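# Build a three-cup mouth-down pyramid with two arms

## Task

Arrange the three orange cups, each upside down, as a pyramid: two standing next to each other on the table with rims almost in contact, and the third balanced level on top, spanning the middle of the pair. Every other object must still be upright and no more than about a thumb's width from where it began, and nothing else may touch the pyramid. The pyramid has to stand by itself at the end, not be held up by a gripper, and nothing may be pushed or dropped off the table.

## Robot and tools

Robot: two arms, left_arm and right_arm, each ending in a two-finger gripper. The names are labels only; left_arm sits on the +y side. Mounting plates and a metal frame on the floor behind the arms are fixed obstacles; a "too close" warning counts a plate and its half of the frame as part of that arm. Never let the arms collide or press on each other.

Frame: one scene frame for everything. Origin on the table surface midway between the arms, +x out over the table, +z up, +y toward left_arm. Positions in metres, orientations as quaternions written w first (qw, qx, qy, qz). The gripper's fingers point along its own +z and close along its own y. The reported end_effector_position is the spot between the finger pads, about 1 cm short of the tips. Reported hand positions can be slightly wrong, more so at long reach, and motions usually finish a centimetre or more off, typically low.

The row: every moving command uses a row of 16 numbers covering both arms, even if one arm is idle: left_arm x, y, z, qw, qx, qy, qz, opening, then right_arm in the same 8-number order. x, y, z and the quaternion are an absolute target pose for that gripper in the scene frame (not an offset). Opening runs from -1 (closed) to +1 (fully open, 0.094 m). To keep an arm still, resend its exact pose from the latest result plus the opening it should have. To keep an orientation, repeat the same quaternion every row rather than copying a possibly drifted reported one.

execute_actions(actions): actions is a list of up to 15 actions; each action is a table of up to 15 rows, one row per control step of 1/30 s. If a table has fewer than 15 rows, its final row is repeated to fill 15 steps. An empty list just returns the current state and images. An action is rejected for both arms if any target lies more than 0.6 m from that gripper's current position along any of the gripper's own axes; if the first action fails this against the last reported state, or any action is malformed, nothing runs. Each control step, the commanded pose is clamped to within 70 mm and 16 degrees of the measured pose, so far targets need several actions; after an action the arm continues only up to its last clamped pose. If position and orientation can't both be met, position wins.

move(target, speed, blocking): target is one 16-number row as above (absolute poses). Each gripper follows a straight line to its pose; both paths finish together, lasting 0.5 to 10 s (cut off at 10 s). speed is the path's top speed in m/s, 0.002 to 0.5, default 0.25; rotation is capped at twice that in rad/s. The opening is applied at the start. Paths don't avoid obstacles or the other arm, and the gripper may lag, wander, or overshoot speed near a straight arm. Faster moves and targets set deeper past a contact hit harder. blocking=false returns after 0.5 s while motion continues; then only wait or stop are accepted until a result shows the move ended. The result adds a "move:" line: ending such as done, off_target, moving, held or fault, plus limits: paced means the pose sent was clipped, held means a check blocked some steps (the arm may then jump faster than speed). It also gives each gripper's remaining distance to its pose.

wait(seconds): 0 to 10; arms hold their last command; a running move continues and the wait returns early when it ends. stop(): brakes a running move (needs braking room; fingers keep moving). zoom_image(camera, region): closer view of the latest image from cam_head_left, cam_head_right, cam_high, cam_low, cam_left_wrist or cam_right_wrist; region [x0, y0, x1, y1] in pixels, origin top-left, at most 504 by 504. finished_scene(scene): ends the current scene given its number, after the last command is held; irreversible, reports success.

Results: the state line shows each gripper's position and quaternion; "Hand target" lines show what the controller is currently driving toward; "pose unreachable" names an arm whose command the clearance check altered or blocked; step readings list positions at some steps, with HELD marking steps where that arm was held back. grip_measured is finger opening on the command scale (last Joint positions entry is metres), off by up to about 1 mm per gripper. To hold something, command about 0.03 below grip_measured; smaller margins grip more gently. Torques are raw drive outputs with offsets and noise. FAULT lines mean an arm stopped; MOTOR HOT appears from 85 °C, and at 100 °C the arm goes limp and drops what it holds, so don't hold loads needlessly.

Joint ranges (rad): waist -2.880 to 2.880, shoulder 0.000 to 3.142, elbow 0.000 to 3.019, wrist pitch -1.693 to 1.571, wrist yaw -1.571 to 1.571, wrist roll -2.094 to 2.094.

Avoid: dropping cups, slamming them down, hard pushes, knocking anything over or off the table, and disturbing other objects. Occasional brief tugs on held items or nudges to loose objects can happen; check and correct. Release the top cup and back away so the pyramid stands unaided before finishing.

Each tool is called after "Emit:" as name(argument=value, ...) on one line, values as JSON.

## Session

I'll start by looking at the scene's current state.

Emit:
execute_actions(actions=[])

Scene clock: 0.00 s.
left_arm: end_effector_position=(+0.3909, +0.6673, +0.4080) grip_measured=+1.000 end_effector_quat_wxyz=(-0.080, +0.886, -0.418, -0.186) | right_arm: end_effector_position=(+0.7367, -0.2075, +0.3437) grip_measured=+1.000 end_effector_quat_wxyz=(+0.310, +0.674, -0.519, +0.426)
Joint positions: left_arm=[ 0.867  1.511  1.734 -1.647 -0.276 -1.561  0.094] | right_arm=[ 0.367  1.941  2.012 -1.582  1.21  -1.414  0.094]
Joint velocities: left_arm=[-0.015 -0.005 -0.002  0.012  0.022  0.037  0.   ] | right_arm=[-0.005 -0.015 -0.007 -0.012 -0.037  0.007  0.   ]
Joint torques (N m, as the arm reports them, + toward a larger angle): no reading
Hand target (left_arm): +0.396, +0.670, +0.420; -0.093, +0.886, -0.417, -0.179
Hand target (right_arm): +0.740, -0.208, +0.360; +0.297, +0.667, -0.528, +0.434

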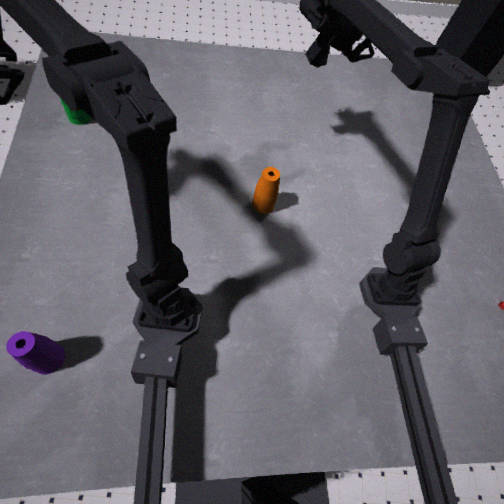

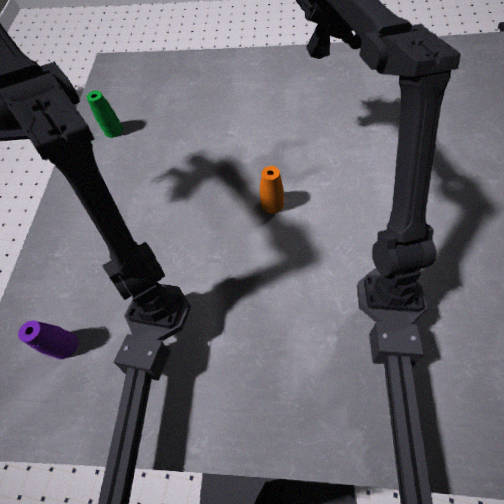

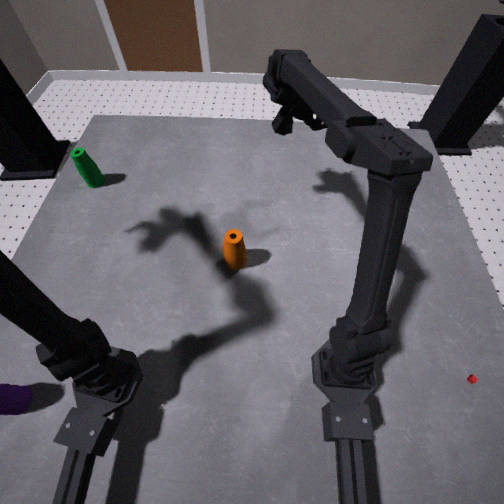

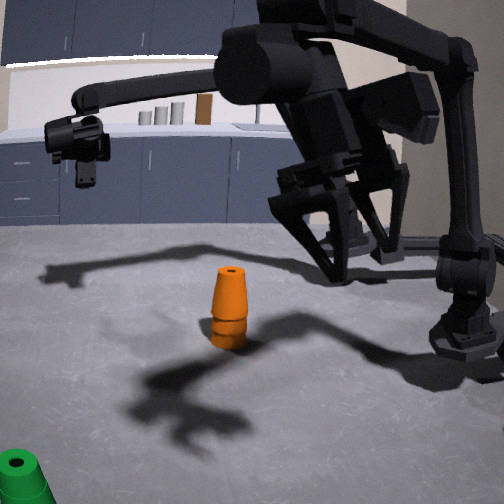

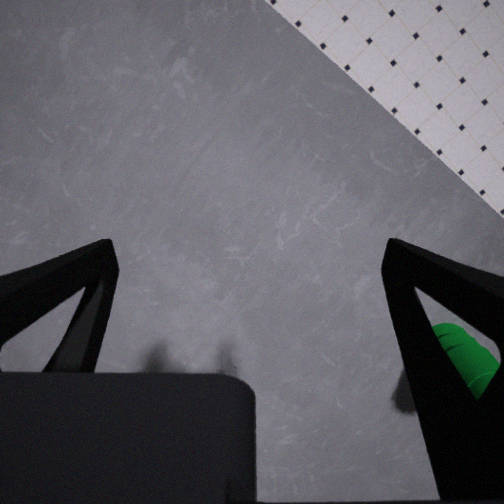

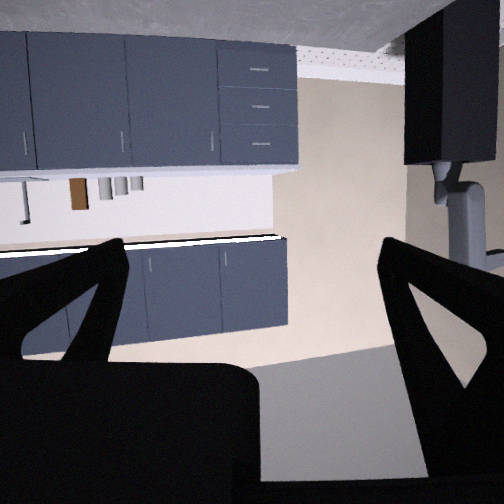

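Emit:
zoom_image(camera="cam_low", region=[170, 240, 300, 370])

Emit:
zoom_image(camera="cam_head_left", region=[210, 140, 330, 260])

Emit:
zoom_image(camera="cam_high", region=[180, 200, 300, 320])

Region (170, 240, 300, 370) of cam_low's 504x504 image, scaled by 3.877, with more detail than that image has.

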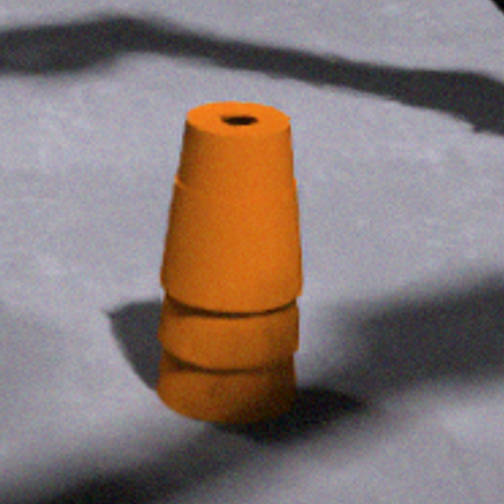

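Region (210, 140, 330, 260) of cam_head_left's 504x504 image, scaled by 4.200, with more detail than that image has.

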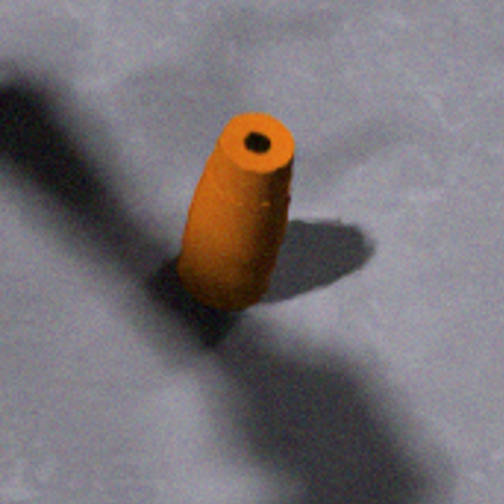

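Region (180, 200, 300, 320) of cam_high's 504x504 image, scaled by 4.200, with more detail than that image has.

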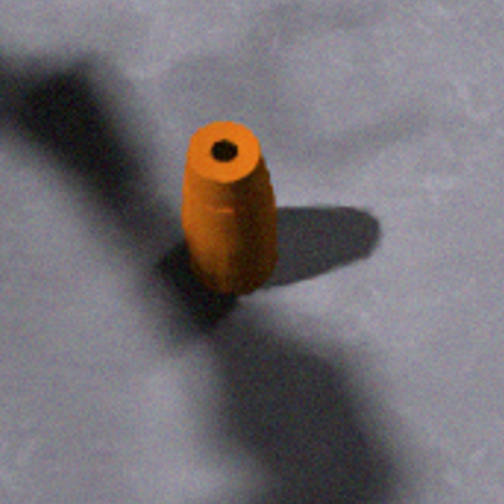

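Emit:
move(target=[0.3909, 0.6673, 0.4080, -0.080, 0.886, -0.418, -0.186, 1.0, 0.34, -0.02, 0.31, 0.0, 0.7071, -0.7071, 0.0, 1.0], speed=0.35)

Scene clock: 13.57 s.
left_arm: end_effector_position=(+0.3909, +0.6673, +0.4080) grip_measured=+1.000 end_effector_quat_wxyz=(-0.080, +0.886, -0.418, -0.186) | right_arm: end_effector_position=(+0.3369, -0.0280, +0.3125) grip_measured=+1.000 end_effector_quat_wxyz=(+0.004, +0.714, -0.700, +0.005)
Joint positions: left_arm=[ 0.867  1.511  1.734 -1.647 -0.276 -1.561  0.094] | right_arm=[ 0.874  1.15   1.078 -1.402  0.186 -0.752  0.094]
Joint velocities: left_arm=[ 0.005 -0.024 -0.002  0.012  0.022  0.007  0.   ] | right_arm=[0.005 0.005 0.007 0.002 0.095 0.022 0.   ]
Joint torques (N m, as the arm reports them, + toward a larger angle): left_arm=[  2.09 -13.66   7.79   0.45  -0.25  -0.14] | right_arm=[ 0.48 -8.81  7.37  0.85 -0.05  0.05]
Hand target (left_arm): +0.391, +0.667, +0.408; -0.080, +0.886, -0.418, -0.186
Hand target (right_arm): +0.336, -0.027, +0.312; -0.002, +0.709, -0.705, +0.005
Off the commanded pose (left_arm): 0.000 m, 0 deg.
Off the commanded pose (right_arm): 0.009 m, 1 deg.
move: done

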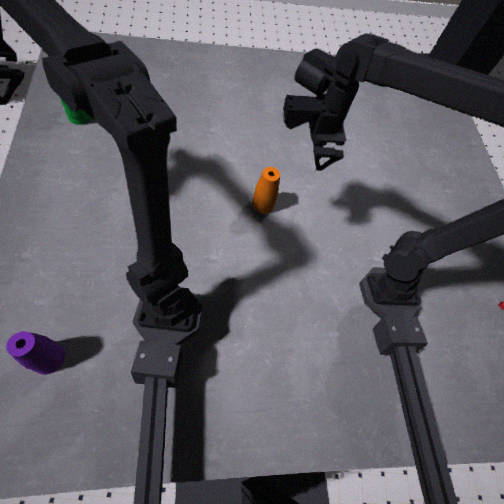

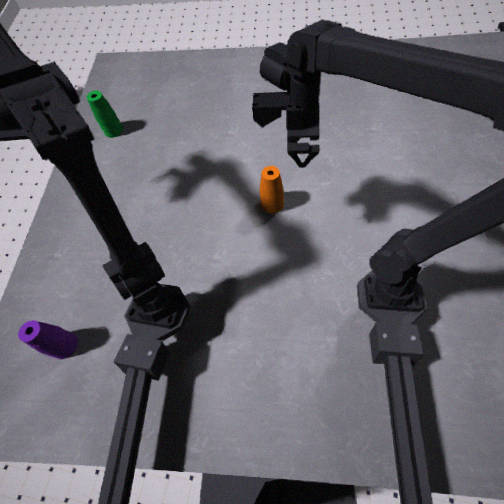

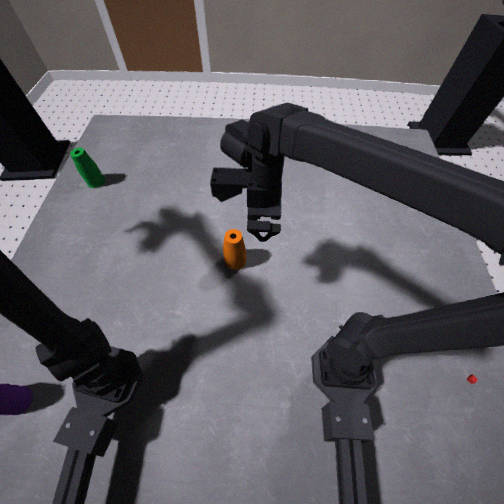

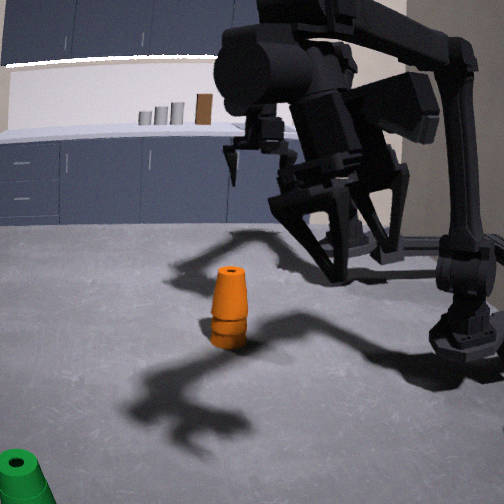

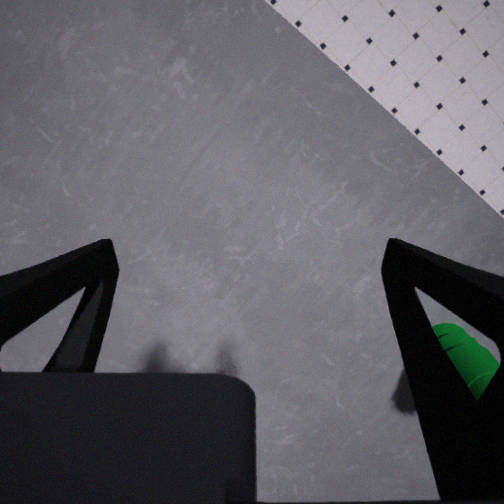

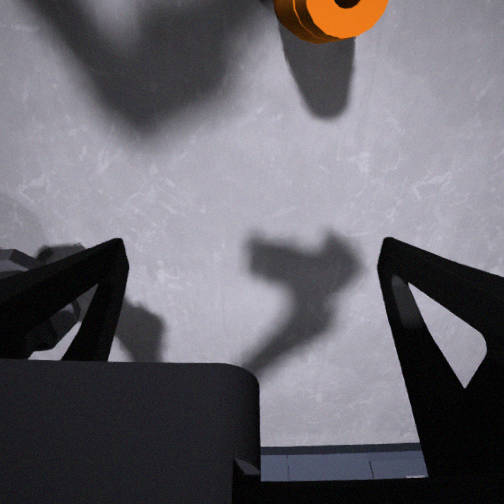

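Emit:
move(target=[0.3909, 0.6673, 0.4080, -0.080, 0.886, -0.418, -0.186, 1.0, 0.393, 0.047, 0.22, 0.0, 0.7071, -0.7071, 0.0, 1.0], speed=0.25)

Scene clock: 15.97 s.
left_arm: end_effector_position=(+0.3909, +0.6673, +0.4080) grip_measured=+1.000 end_effector_quat_wxyz=(-0.080, +0.886, -0.418, -0.186) | right_arm: end_effector_position=(+0.3670, +0.0341, +0.1960) grip_measured=+1.000 end_effector_quat_wxyz=(+0.040, +0.715, -0.698, +0.003)
Joint positions: left_arm=[ 0.867  1.511  1.734 -1.647 -0.276 -1.561  0.094] | right_arm=[ 0.867  1.475  1.081 -1.151  0.177 -0.749  0.094]
Joint velocities: left_arm=[ 0.005 -0.005  0.002  0.002 -0.095 -0.022  0.   ] | right_arm=[-0.015 -0.015  0.022  0.012 -0.007 -0.007  0.   ]
Joint torques (N m, as the arm reports them, + toward a larger angle): left_arm=[  1.27 -13.36   7.97   0.39  -0.19  -0.12] | right_arm=[  0.1  -13.78  11.1    0.69  -0.2   -0.13]
Hand target (left_arm): +0.391, +0.667, +0.408; -0.080, +0.886, -0.418, -0.186
Hand target (right_arm): +0.390, +0.046, +0.220; +0.000, +0.707, -0.707, +0.000
Off the commanded pose (left_arm): 0.000 m, 0 deg.
Off the commanded pose (right_arm): 0.038 m, 5 deg.
move: off_target (right_arm)

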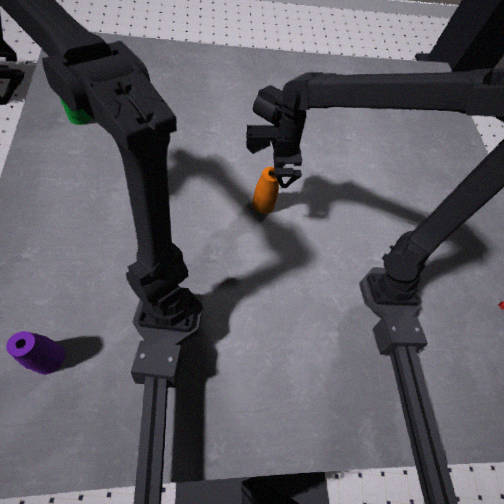

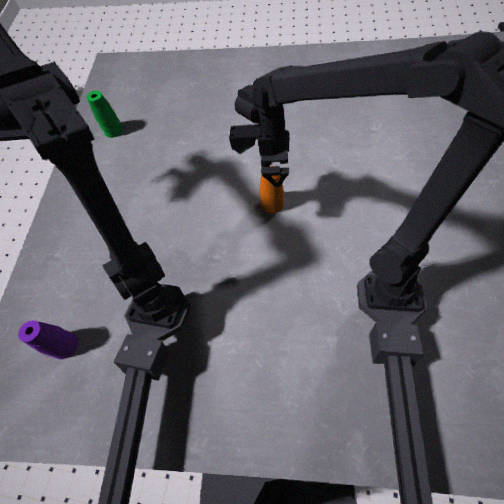

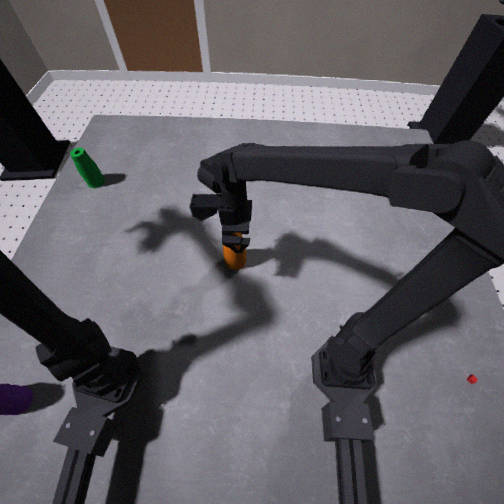

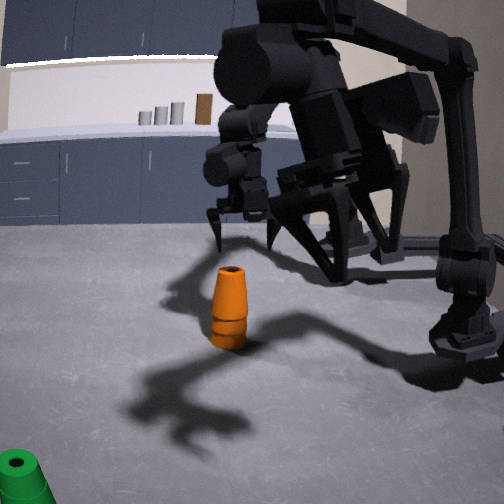

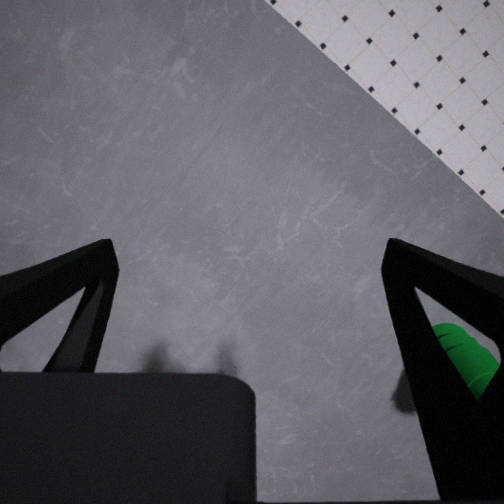

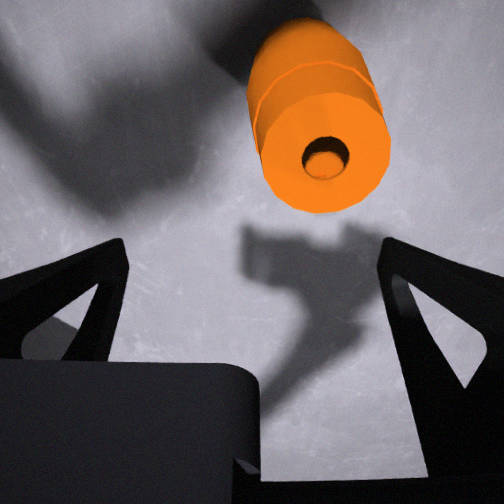

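Emit:
execute_actions(actions=[])

Scene clock: 16.37 s.
left_arm: end_effector_position=(+0.3909, +0.6673, +0.4080) grip_measured=+1.000 end_effector_quat_wxyz=(-0.080, +0.886, -0.418, -0.186) | right_arm: end_effector_position=(+0.3670, +0.0341, +0.1960) grip_measured=+1.000 end_effector_quat_wxyz=(+0.040, +0.715, -0.698, +0.003)
Joint positions: left_arm=[ 0.867  1.511  1.734 -1.647 -0.276 -1.561  0.094] | right_arm=[ 0.867  1.475  1.081 -1.151  0.177 -0.749  0.094]
Joint velocities: left_arm=[-0.005  0.005  0.007  0.012 -0.007  0.037  0.   ] | right_arm=[-0.005 -0.015 -0.012  0.022 -0.022 -0.037  0.   ]
Joint torques (N m, as the arm reports them, + toward a larger angle): left_arm=[  2.43 -13.59   7.72   0.57  -0.22  -0.11] | right_arm=[  0.1  -13.83  11.12   0.71  -0.2   -0.14]
Hand target (left_arm): +0.391, +0.667, +0.408; -0.080, +0.886, -0.418, -0.186
Hand target (right_arm): +0.390, +0.046, +0.220; +0.000, +0.707, -0.707, +0.000
Off the commanded pose (left_arm): 0.000 m, 0 deg.
Off the commanded pose (right_arm): 0.038 m, 5 deg.

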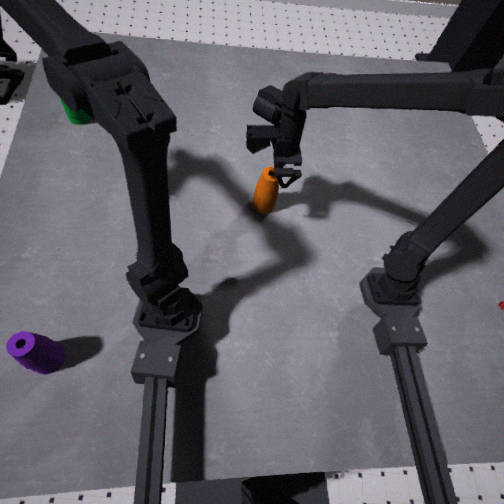

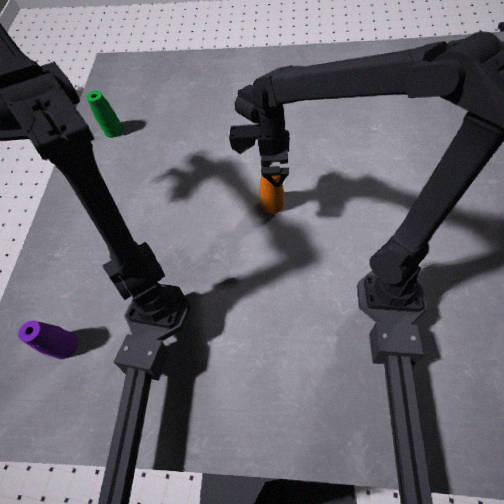

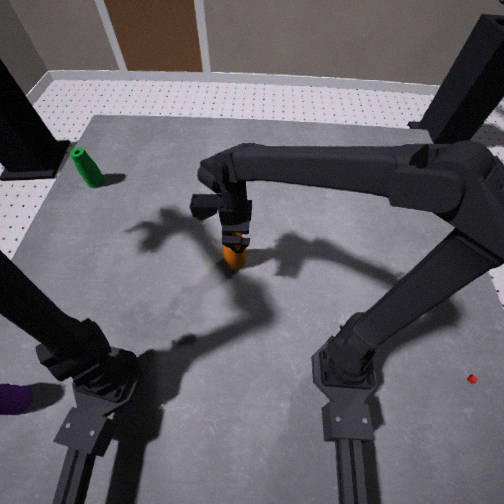

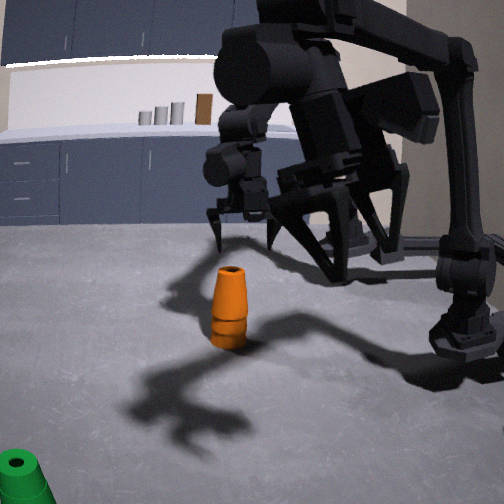

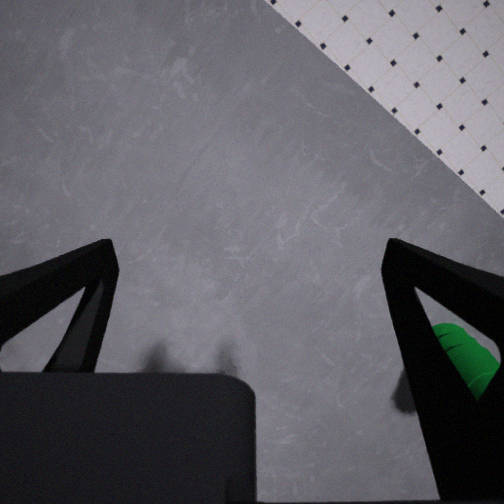

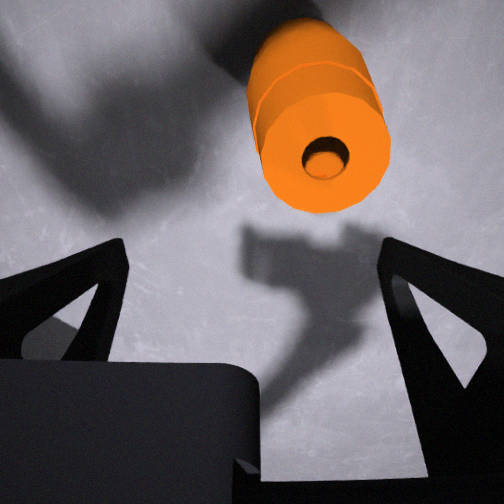

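Emit:
move(target=[0.3909, 0.6673, 0.4080, -0.080, 0.886, -0.418, -0.186, 1.0, 0.397, 0.048, 0.176, 0.0, 0.7071, -0.7071, 0.0, 1.0], speed=0.1)

Scene clock: 31.33 s.
left_arm: end_effector_position=(+0.3909, +0.6673, +0.4080) grip_measured=+1.000 end_effector_quat_wxyz=(-0.080, +0.886, -0.418, -0.186) | right_arm: end_effector_position=(+0.3897, +0.0467, +0.1753) grip_measured=+1.000 end_effector_quat_wxyz=(+0.007, +0.706, -0.708, +0.001)
Joint positions: left_arm=[ 0.867  1.511  1.734 -1.647 -0.276 -1.561  0.094] | right_arm=[ 0.839  1.52   1.081 -1.035  0.174 -0.763  0.094]
Joint velocities: left_arm=[-0.005 -0.024 -0.012  0.002 -0.022 -0.007  0.   ] | right_arm=[-0.005  0.005 -0.022 -0.022  0.037 -0.022  0.   ]
Joint torques (N m, as the arm reports them, + toward a larger angle): left_arm=[  1.93 -13.81   7.82   0.41  -0.22  -0.13] | right_arm=[  0.67 -12.46   7.54   0.87  -0.21  -0.22]
Hand target (left_arm): +0.391, +0.667, +0.408; -0.080, +0.886, -0.418, -0.186
Hand target (right_arm): +0.397, +0.048, +0.176; -0.000, +0.707, -0.707, +0.000
Off the commanded pose (left_arm): 0.000 m, 0 deg.
Off the commanded pose (right_arm): 0.007 m, 1 deg.
move: done

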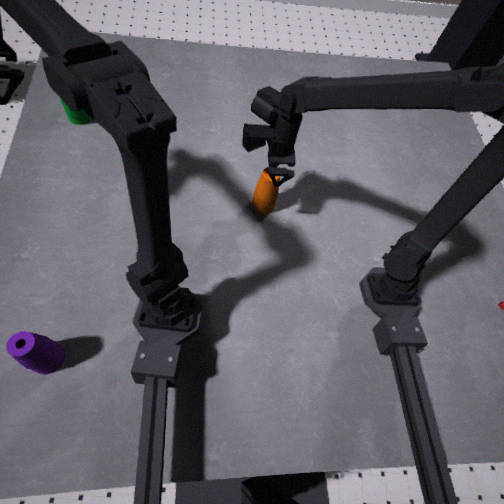

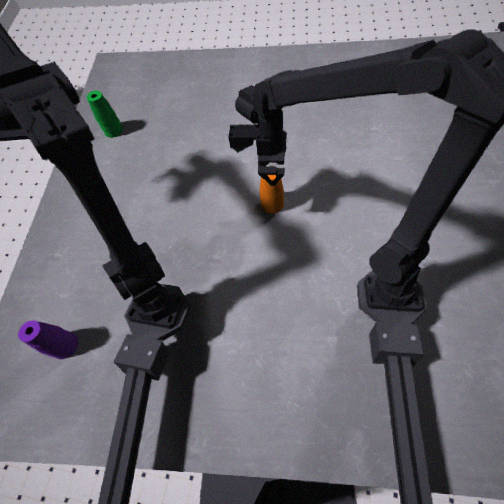

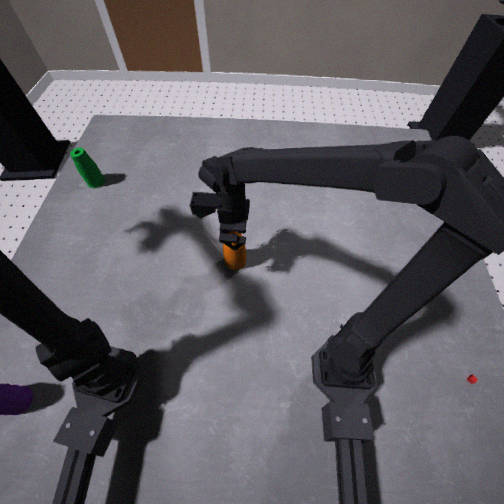

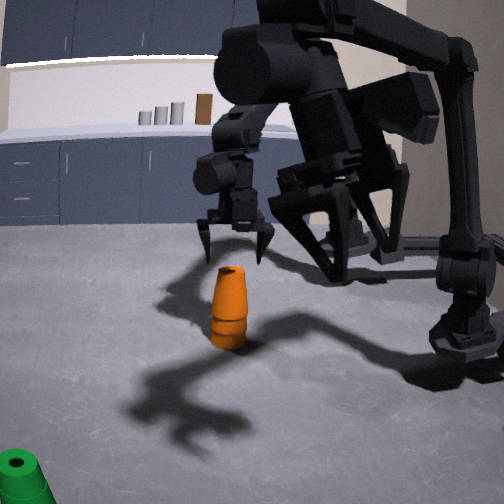

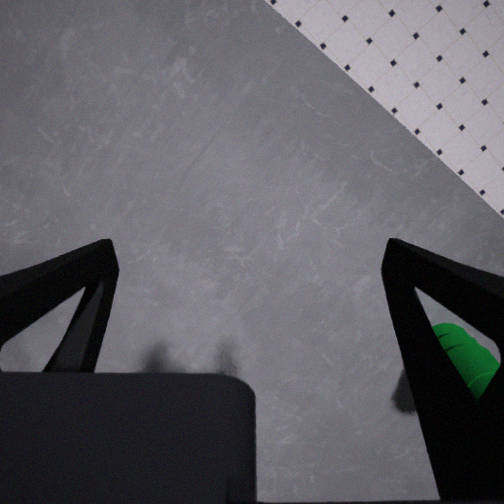

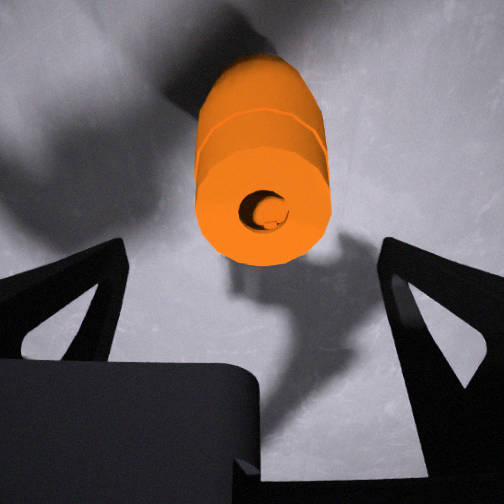

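Emit:
zoom_image(camera="cam_low", region=[160, 200, 320, 360])

Emit:
zoom_image(camera="cam_head_right", region=[210, 110, 330, 230])

Region (160, 200, 320, 360) of cam_low's 504x504 image, scaled by 3.150, with more detail than that image has.

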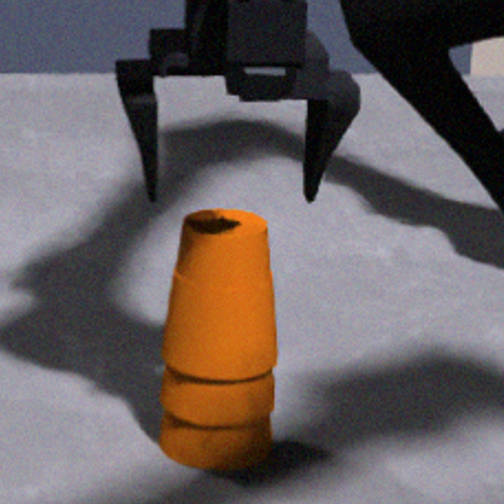

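Region (210, 110, 330, 230) of cam_head_right's 504x504 image, scaled by 4.200, with more detail than that image has.

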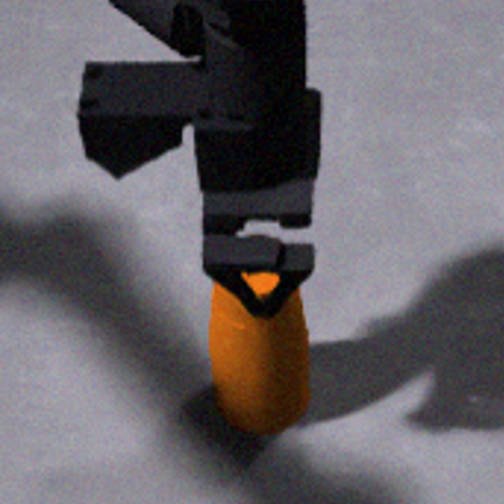

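Emit:
zoom_image(camera="cam_right_wrist", region=[80, 130, 430, 380])

Emit:
zoom_image(camera="cam_high", region=[180, 180, 290, 290])

Emit:
zoom_image(camera="cam_head_left", region=[215, 115, 335, 235])

Region (80, 130, 430, 380) of cam_right_wrist's 504x504 image, scaled by 1.440, with more detail than that image has; it fills the top 360 rows of this view, and the rest is white.

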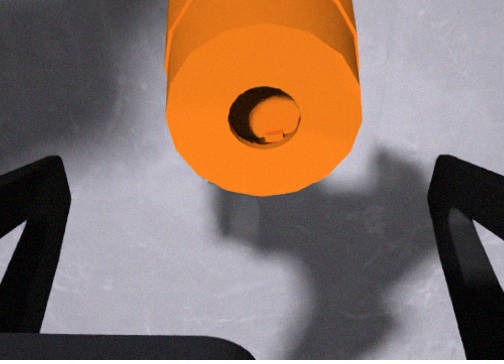

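Region (180, 180, 290, 290) of cam_high's 504x504 image, scaled by 4.582, with more detail than that image has.

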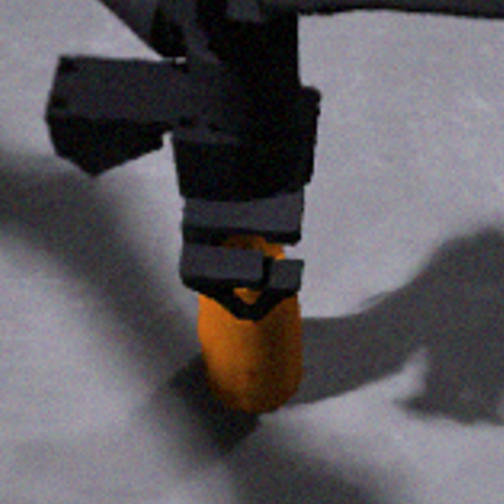

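Region (215, 115, 335, 235) of cam_head_left's 504x504 image, scaled by 4.200, with more detail than that image has.

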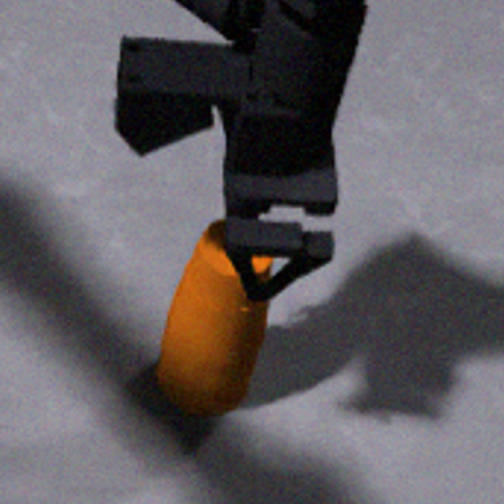

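Emit:
move(target=[0.3909, 0.6673, 0.4080, -0.080, 0.886, -0.418, -0.186, 1.0, 0.400, 0.0565, 0.124, 0.0, 0.7071, -0.7071, 0.0, 1.0], speed=0.1)

Scene clock: 38.23 s.
left_arm: end_effector_position=(+0.3909, +0.6673, +0.4080) grip_measured=+1.000 end_effector_quat_wxyz=(-0.080, +0.886, -0.418, -0.186) | right_arm: end_effector_position=(+0.3960, +0.0595, +0.1256) grip_measured=+1.000 end_effector_quat_wxyz=(+0.003, +0.706, -0.708, +0.001)
Joint positions: left_arm=[ 0.867  1.511  1.734 -1.647 -0.276 -1.561  0.094] | right_arm=[ 0.829  1.623  1.062 -0.903  0.172 -0.776  0.094]
Joint velocities: left_arm=[-0.005 -0.015 -0.032  0.002 -0.051 -0.066  0.   ] | right_arm=[-0.005 -0.015 -0.002 -0.022 -0.037 -0.022  0.   ]
Joint torques (N m, as the arm reports them, + toward a larger angle): left_arm=[  1.82 -13.16   7.9    0.45  -0.25  -0.14] | right_arm=[  0.15 -13.57   5.9    0.9   -0.2   -0.22]
Hand target (left_arm): +0.391, +0.667, +0.408; -0.080, +0.886, -0.418, -0.186
Hand target (right_arm): +0.400, +0.057, +0.124; +0.000, +0.707, -0.707, -0.000
Off the commanded pose (left_arm): 0.000 m, 0 deg.
Off the commanded pose (right_arm): 0.005 m, 0 deg.
move: done

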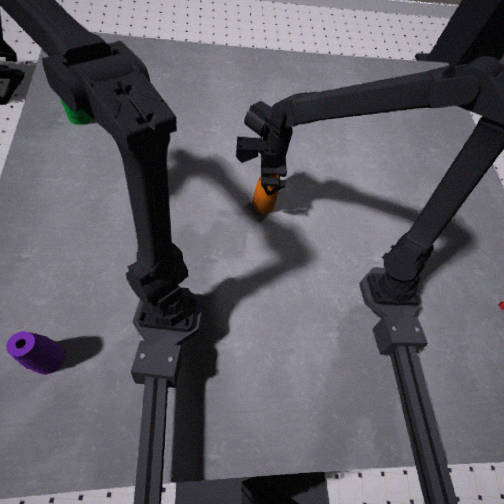

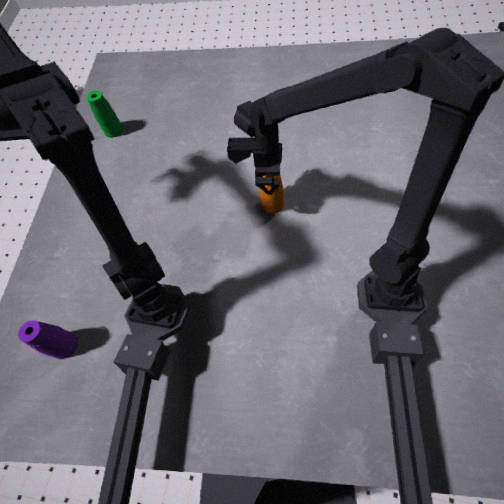

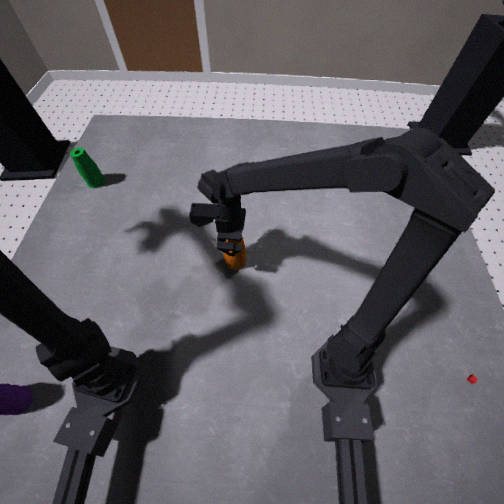

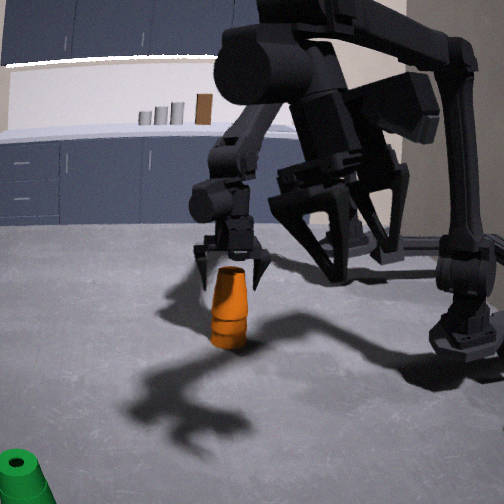

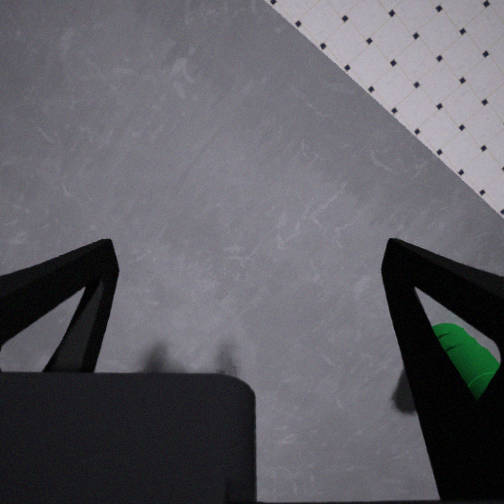

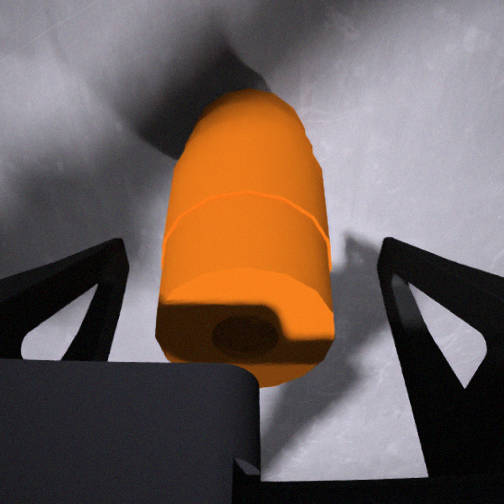

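Emit:
execute_actions(actions=[[[0.3909,0.6673,0.4080,-0.080,0.886,-0.418,-0.186,1.0,0.3998,0.0561,0.1232,0.0,0.7071,-0.7071,0.0,0.95],
[0.3909,0.6673,0.4080,-0.080,0.886,-0.418,-0.186,1.0,0.3996,0.0556,0.1223,0.0,0.7071,-0.7071,0.0,0.90],
[0.3909,0.6673,0.4080,-0.080,0.886,-0.418,-0.186,1.0,0.3994,0.0552,0.1215,0.0,0.7071,-0.7071,0.0,0.85],
[0.3909,0.6673,0.4080,-0.080,0.886,-0.418,-0.186,1.0,0.3992,0.0547,0.1206,0.0,0.7071,-0.7071,0.0,0.80],
[0.3909,0.6673,0.4080,-0.080,0.886,-0.418,-0.186,1.0,0.3990,0.0543,0.1198,0.0,0.7071,-0.7071,0.0,0.75],
[0.3909,0.6673,0.4080,-0.080,0.886,-0.418,-0.186,1.0,0.3988,0.0538,0.1189,0.0,0.7071,-0.7071,0.0,0.70],
[0.3909,0.6673,0.4080,-0.080,0.886,-0.418,-0.186,1.0,0.3986,0.0534,0.1181,0.0,0.7071,-0.7071,0.0,0.66],
[0.3909,0.6673,0.4080,-0.080,0.886,-0.418,-0.186,1.0,0.3984,0.0529,0.1172,0.0,0.7071,-0.7071,0.0,0.62],
[0.3909,0.6673,0.4080,-0.080,0.886,-0.418,-0.186,1.0,0.3982,0.0525,0.1164,0.0,0.7071,-0.7071,0.0,0.59],
[0.3909,0.6673,0.4080,-0.080,0.886,-0.418,-0.186,1.0,0.3980,0.0520,0.1155,0.0,0.7071,-0.7071,0.0,0.56],
[0.3909,0.6673,0.4080,-0.080,0.886,-0.418,-0.186,1.0,0.3980,0.0520,0.1155,0.0,0.7071,-0.7071,0.0,0.54],
[0.3909,0.6673,0.4080,-0.080,0.886,-0.418,-0.186,1.0,0.3980,0.0520,0.1155,0.0,0.7071,-0.7071,0.0,0.52],
[0.3909,0.6673,0.4080,-0.080,0.886,-0.418,-0.186,1.0,0.3980,0.0520,0.1155,0.0,0.7071,-0.7071,0.0,0.50],
[0.3909,0.6673,0.4080,-0.080,0.886,-0.418,-0.186,1.0,0.3980,0.0520,0.1155,0.0,0.7071,-0.7071,0.0,0.48],
[0.3909,0.6673,0.4080,-0.080,0.886,-0.418,-0.186,1.0,0.3980,0.0520,0.1155,0.0,0.7071,-0.7071,0.0,0.46]],
[[0.3909,0.6673,0.4080,-0.080,0.886,-0.418,-0.186,1.0,0.3980,0.0520,0.1155,0.0,0.7071,-0.7071,0.0,0.44],
[0.3909,0.6673,0.4080,-0.080,0.886,-0.418,-0.186,1.0,0.3980,0.0520,0.1155,0.0,0.7071,-0.7071,0.0,0.425],
[0.3909,0.6673,0.4080,-0.080,0.886,-0.418,-0.186,1.0,0.3980,0.0520,0.1155,0.0,0.7071,-0.7071,0.0,0.41],
[0.3909,0.6673,0.4080,-0.080,0.886,-0.418,-0.186,1.0,0.3980,0.0520,0.1155,0.0,0.7071,-0.7071,0.0,0.395],
[0.3909,0.6673,0.4080,-0.080,0.886,-0.418,-0.186,1.0,0.3980,0.0520,0.1155,0.0,0.7071,-0.7071,0.0,0.38],
[0.3909,0.6673,0.4080,-0.080,0.886,-0.418,-0.186,1.0,0.3980,0.0520,0.1155,0.0,0.7071,-0.7071,0.0,0.365],
[0.3909,0.6673,0.4080,-0.080,0.886,-0.418,-0.186,1.0,0.3980,0.0520,0.1155,0.0,0.7071,-0.7071,0.0,0.35],
[0.3909,0.6673,0.4080,-0.080,0.886,-0.418,-0.186,1.0,0.3980,0.0520,0.1155,0.0,0.7071,-0.7071,0.0,0.335],
[0.3909,0.6673,0.4080,-0.080,0.886,-0.418,-0.186,1.0,0.3980,0.0520,0.1155,0.0,0.7071,-0.7071,0.0,0.32],
[0.3909,0.6673,0.4080,-0.080,0.886,-0.418,-0.186,1.0,0.3980,0.0520,0.1155,0.0,0.7071,-0.7071,0.0,0.31],
[0.3909,0.6673,0.4080,-0.080,0.886,-0.418,-0.186,1.0,0.3980,0.0520,0.1155,0.0,0.7071,-0.7071,0.0,0.30]]])

Scene clock: 43.90 s.
left_arm: end_effector_position=(+0.3909, +0.6673, +0.4080) grip_measured=+1.000 end_effector_quat_wxyz=(-0.080, +0.886, -0.418, -0.186) | right_arm: end_effector_position=(+0.3954, +0.0559, +0.1196) grip_measured=+0.313 end_effector_quat_wxyz=(-0.000, +0.706, -0.708, +0.000)
Joint positions: left_arm=[ 0.867  1.511  1.734 -1.647 -0.276 -1.561  0.094] | right_arm=[ 0.822  1.623  1.043 -0.877  0.171 -0.784  0.062]
Joint velocities: left_arm=[-0.005  0.005 -0.002 -0.007 -0.066 -0.051  0.   ] | right_arm=[ 0.005 -0.015 -0.002  0.002 -0.081  0.051 -0.001]
Joint torques (N m, as the arm reports them, + toward a larger angle): left_arm=[  1.37 -13.55   7.94   0.38  -0.23  -0.1 ] | right_arm=[  0.13 -13.27   5.66   0.92  -0.19  -0.25]
Hand target (left_arm): +0.391, +0.667, +0.408; -0.080, +0.886, -0.418, -0.186
Hand target (right_arm): +0.398, +0.052, +0.116; -0.000, +0.707, -0.707, -0.000
Off the commanded pose (left_arm): 0.000 m, 0 deg.
Off the commanded pose (right_arm): 0.006 m, 0 deg.
Step readings (end_effector_position; steps 1 to 15: 1st action; 16 to 30: 2nd action):
0: left_arm (+0.3909, +0.6673, +0.4080) | right_arm (+0.3960, +0.0595, +0.1256)
1: left_arm (+0.3909, +0.6673, +0.4080) | right_arm (+0.3961, +0.0595, +0.1256)
2: left_arm (+0.3909, +0.6673, +0.4080) | right_arm (+0.3962, +0.0597, +0.1256)
4: left_arm (+0.3909, +0.6673, +0.4080) | right_arm (+0.3968, +0.0603, +0.1255)
8: left_arm (+0.3909, +0.6673, +0.4080) | right_arm (+0.3965, +0.0592, +0.1232)
15: left_arm (+0.3909, +0.6673, +0.4080) | right_arm (+0.3953, +0.0556, +0.1196)
16: left_arm (+0.3909, +0.6673, +0.4080) | right_arm (+0.3954, +0.0558, +0.1196)
17: left_arm (+0.3909, +0.6673, +0.4080) | right_arm (+0.3954, +0.0558, +0.1196)
19: left_arm (+0.3909, +0.6673, +0.4080) | right_arm (+0.3954, +0.0559, +0.1196)
23: left_arm (+0.3909, +0.6673, +0.4080) | right_arm (+0.3954, +0.0559, +0.1196)
30: end_effector_position above

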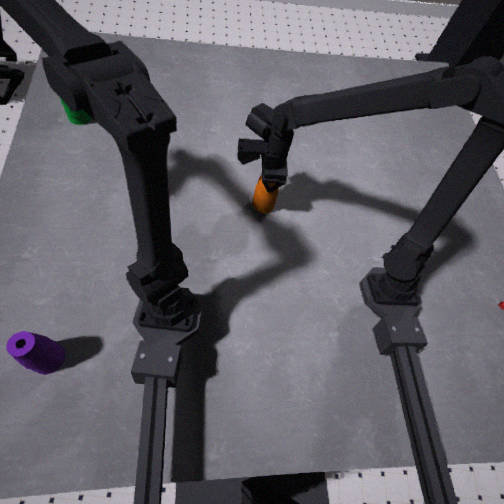

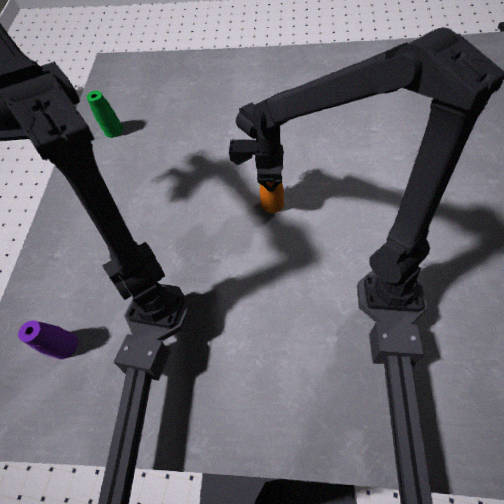

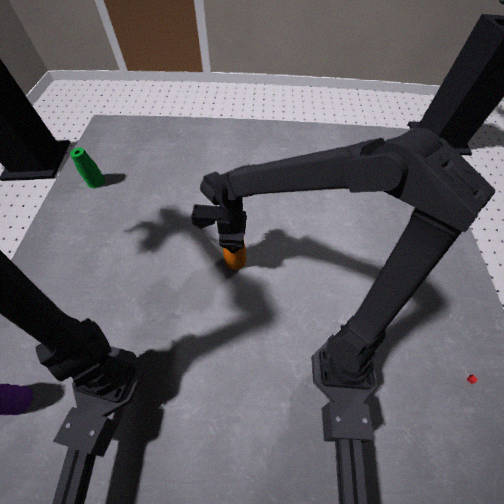

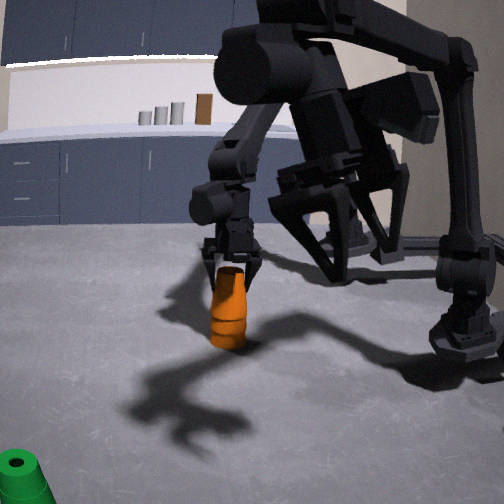

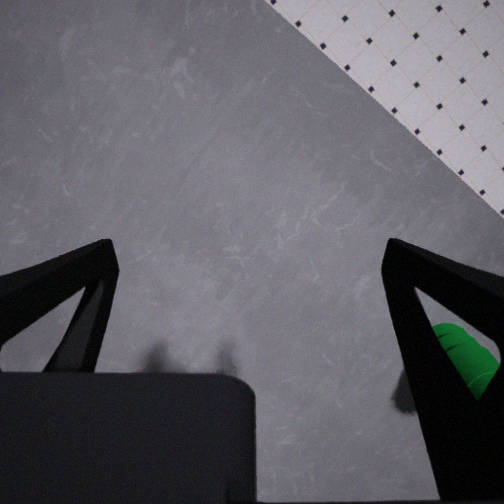

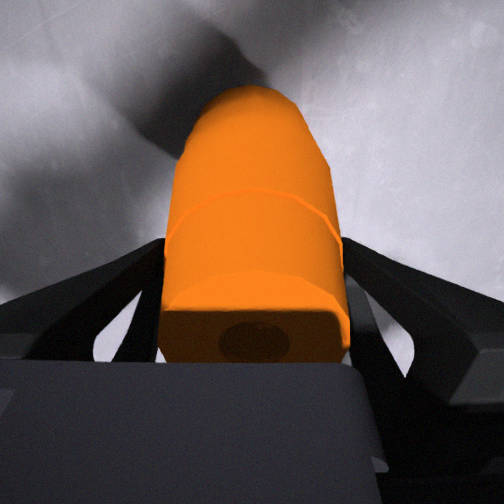

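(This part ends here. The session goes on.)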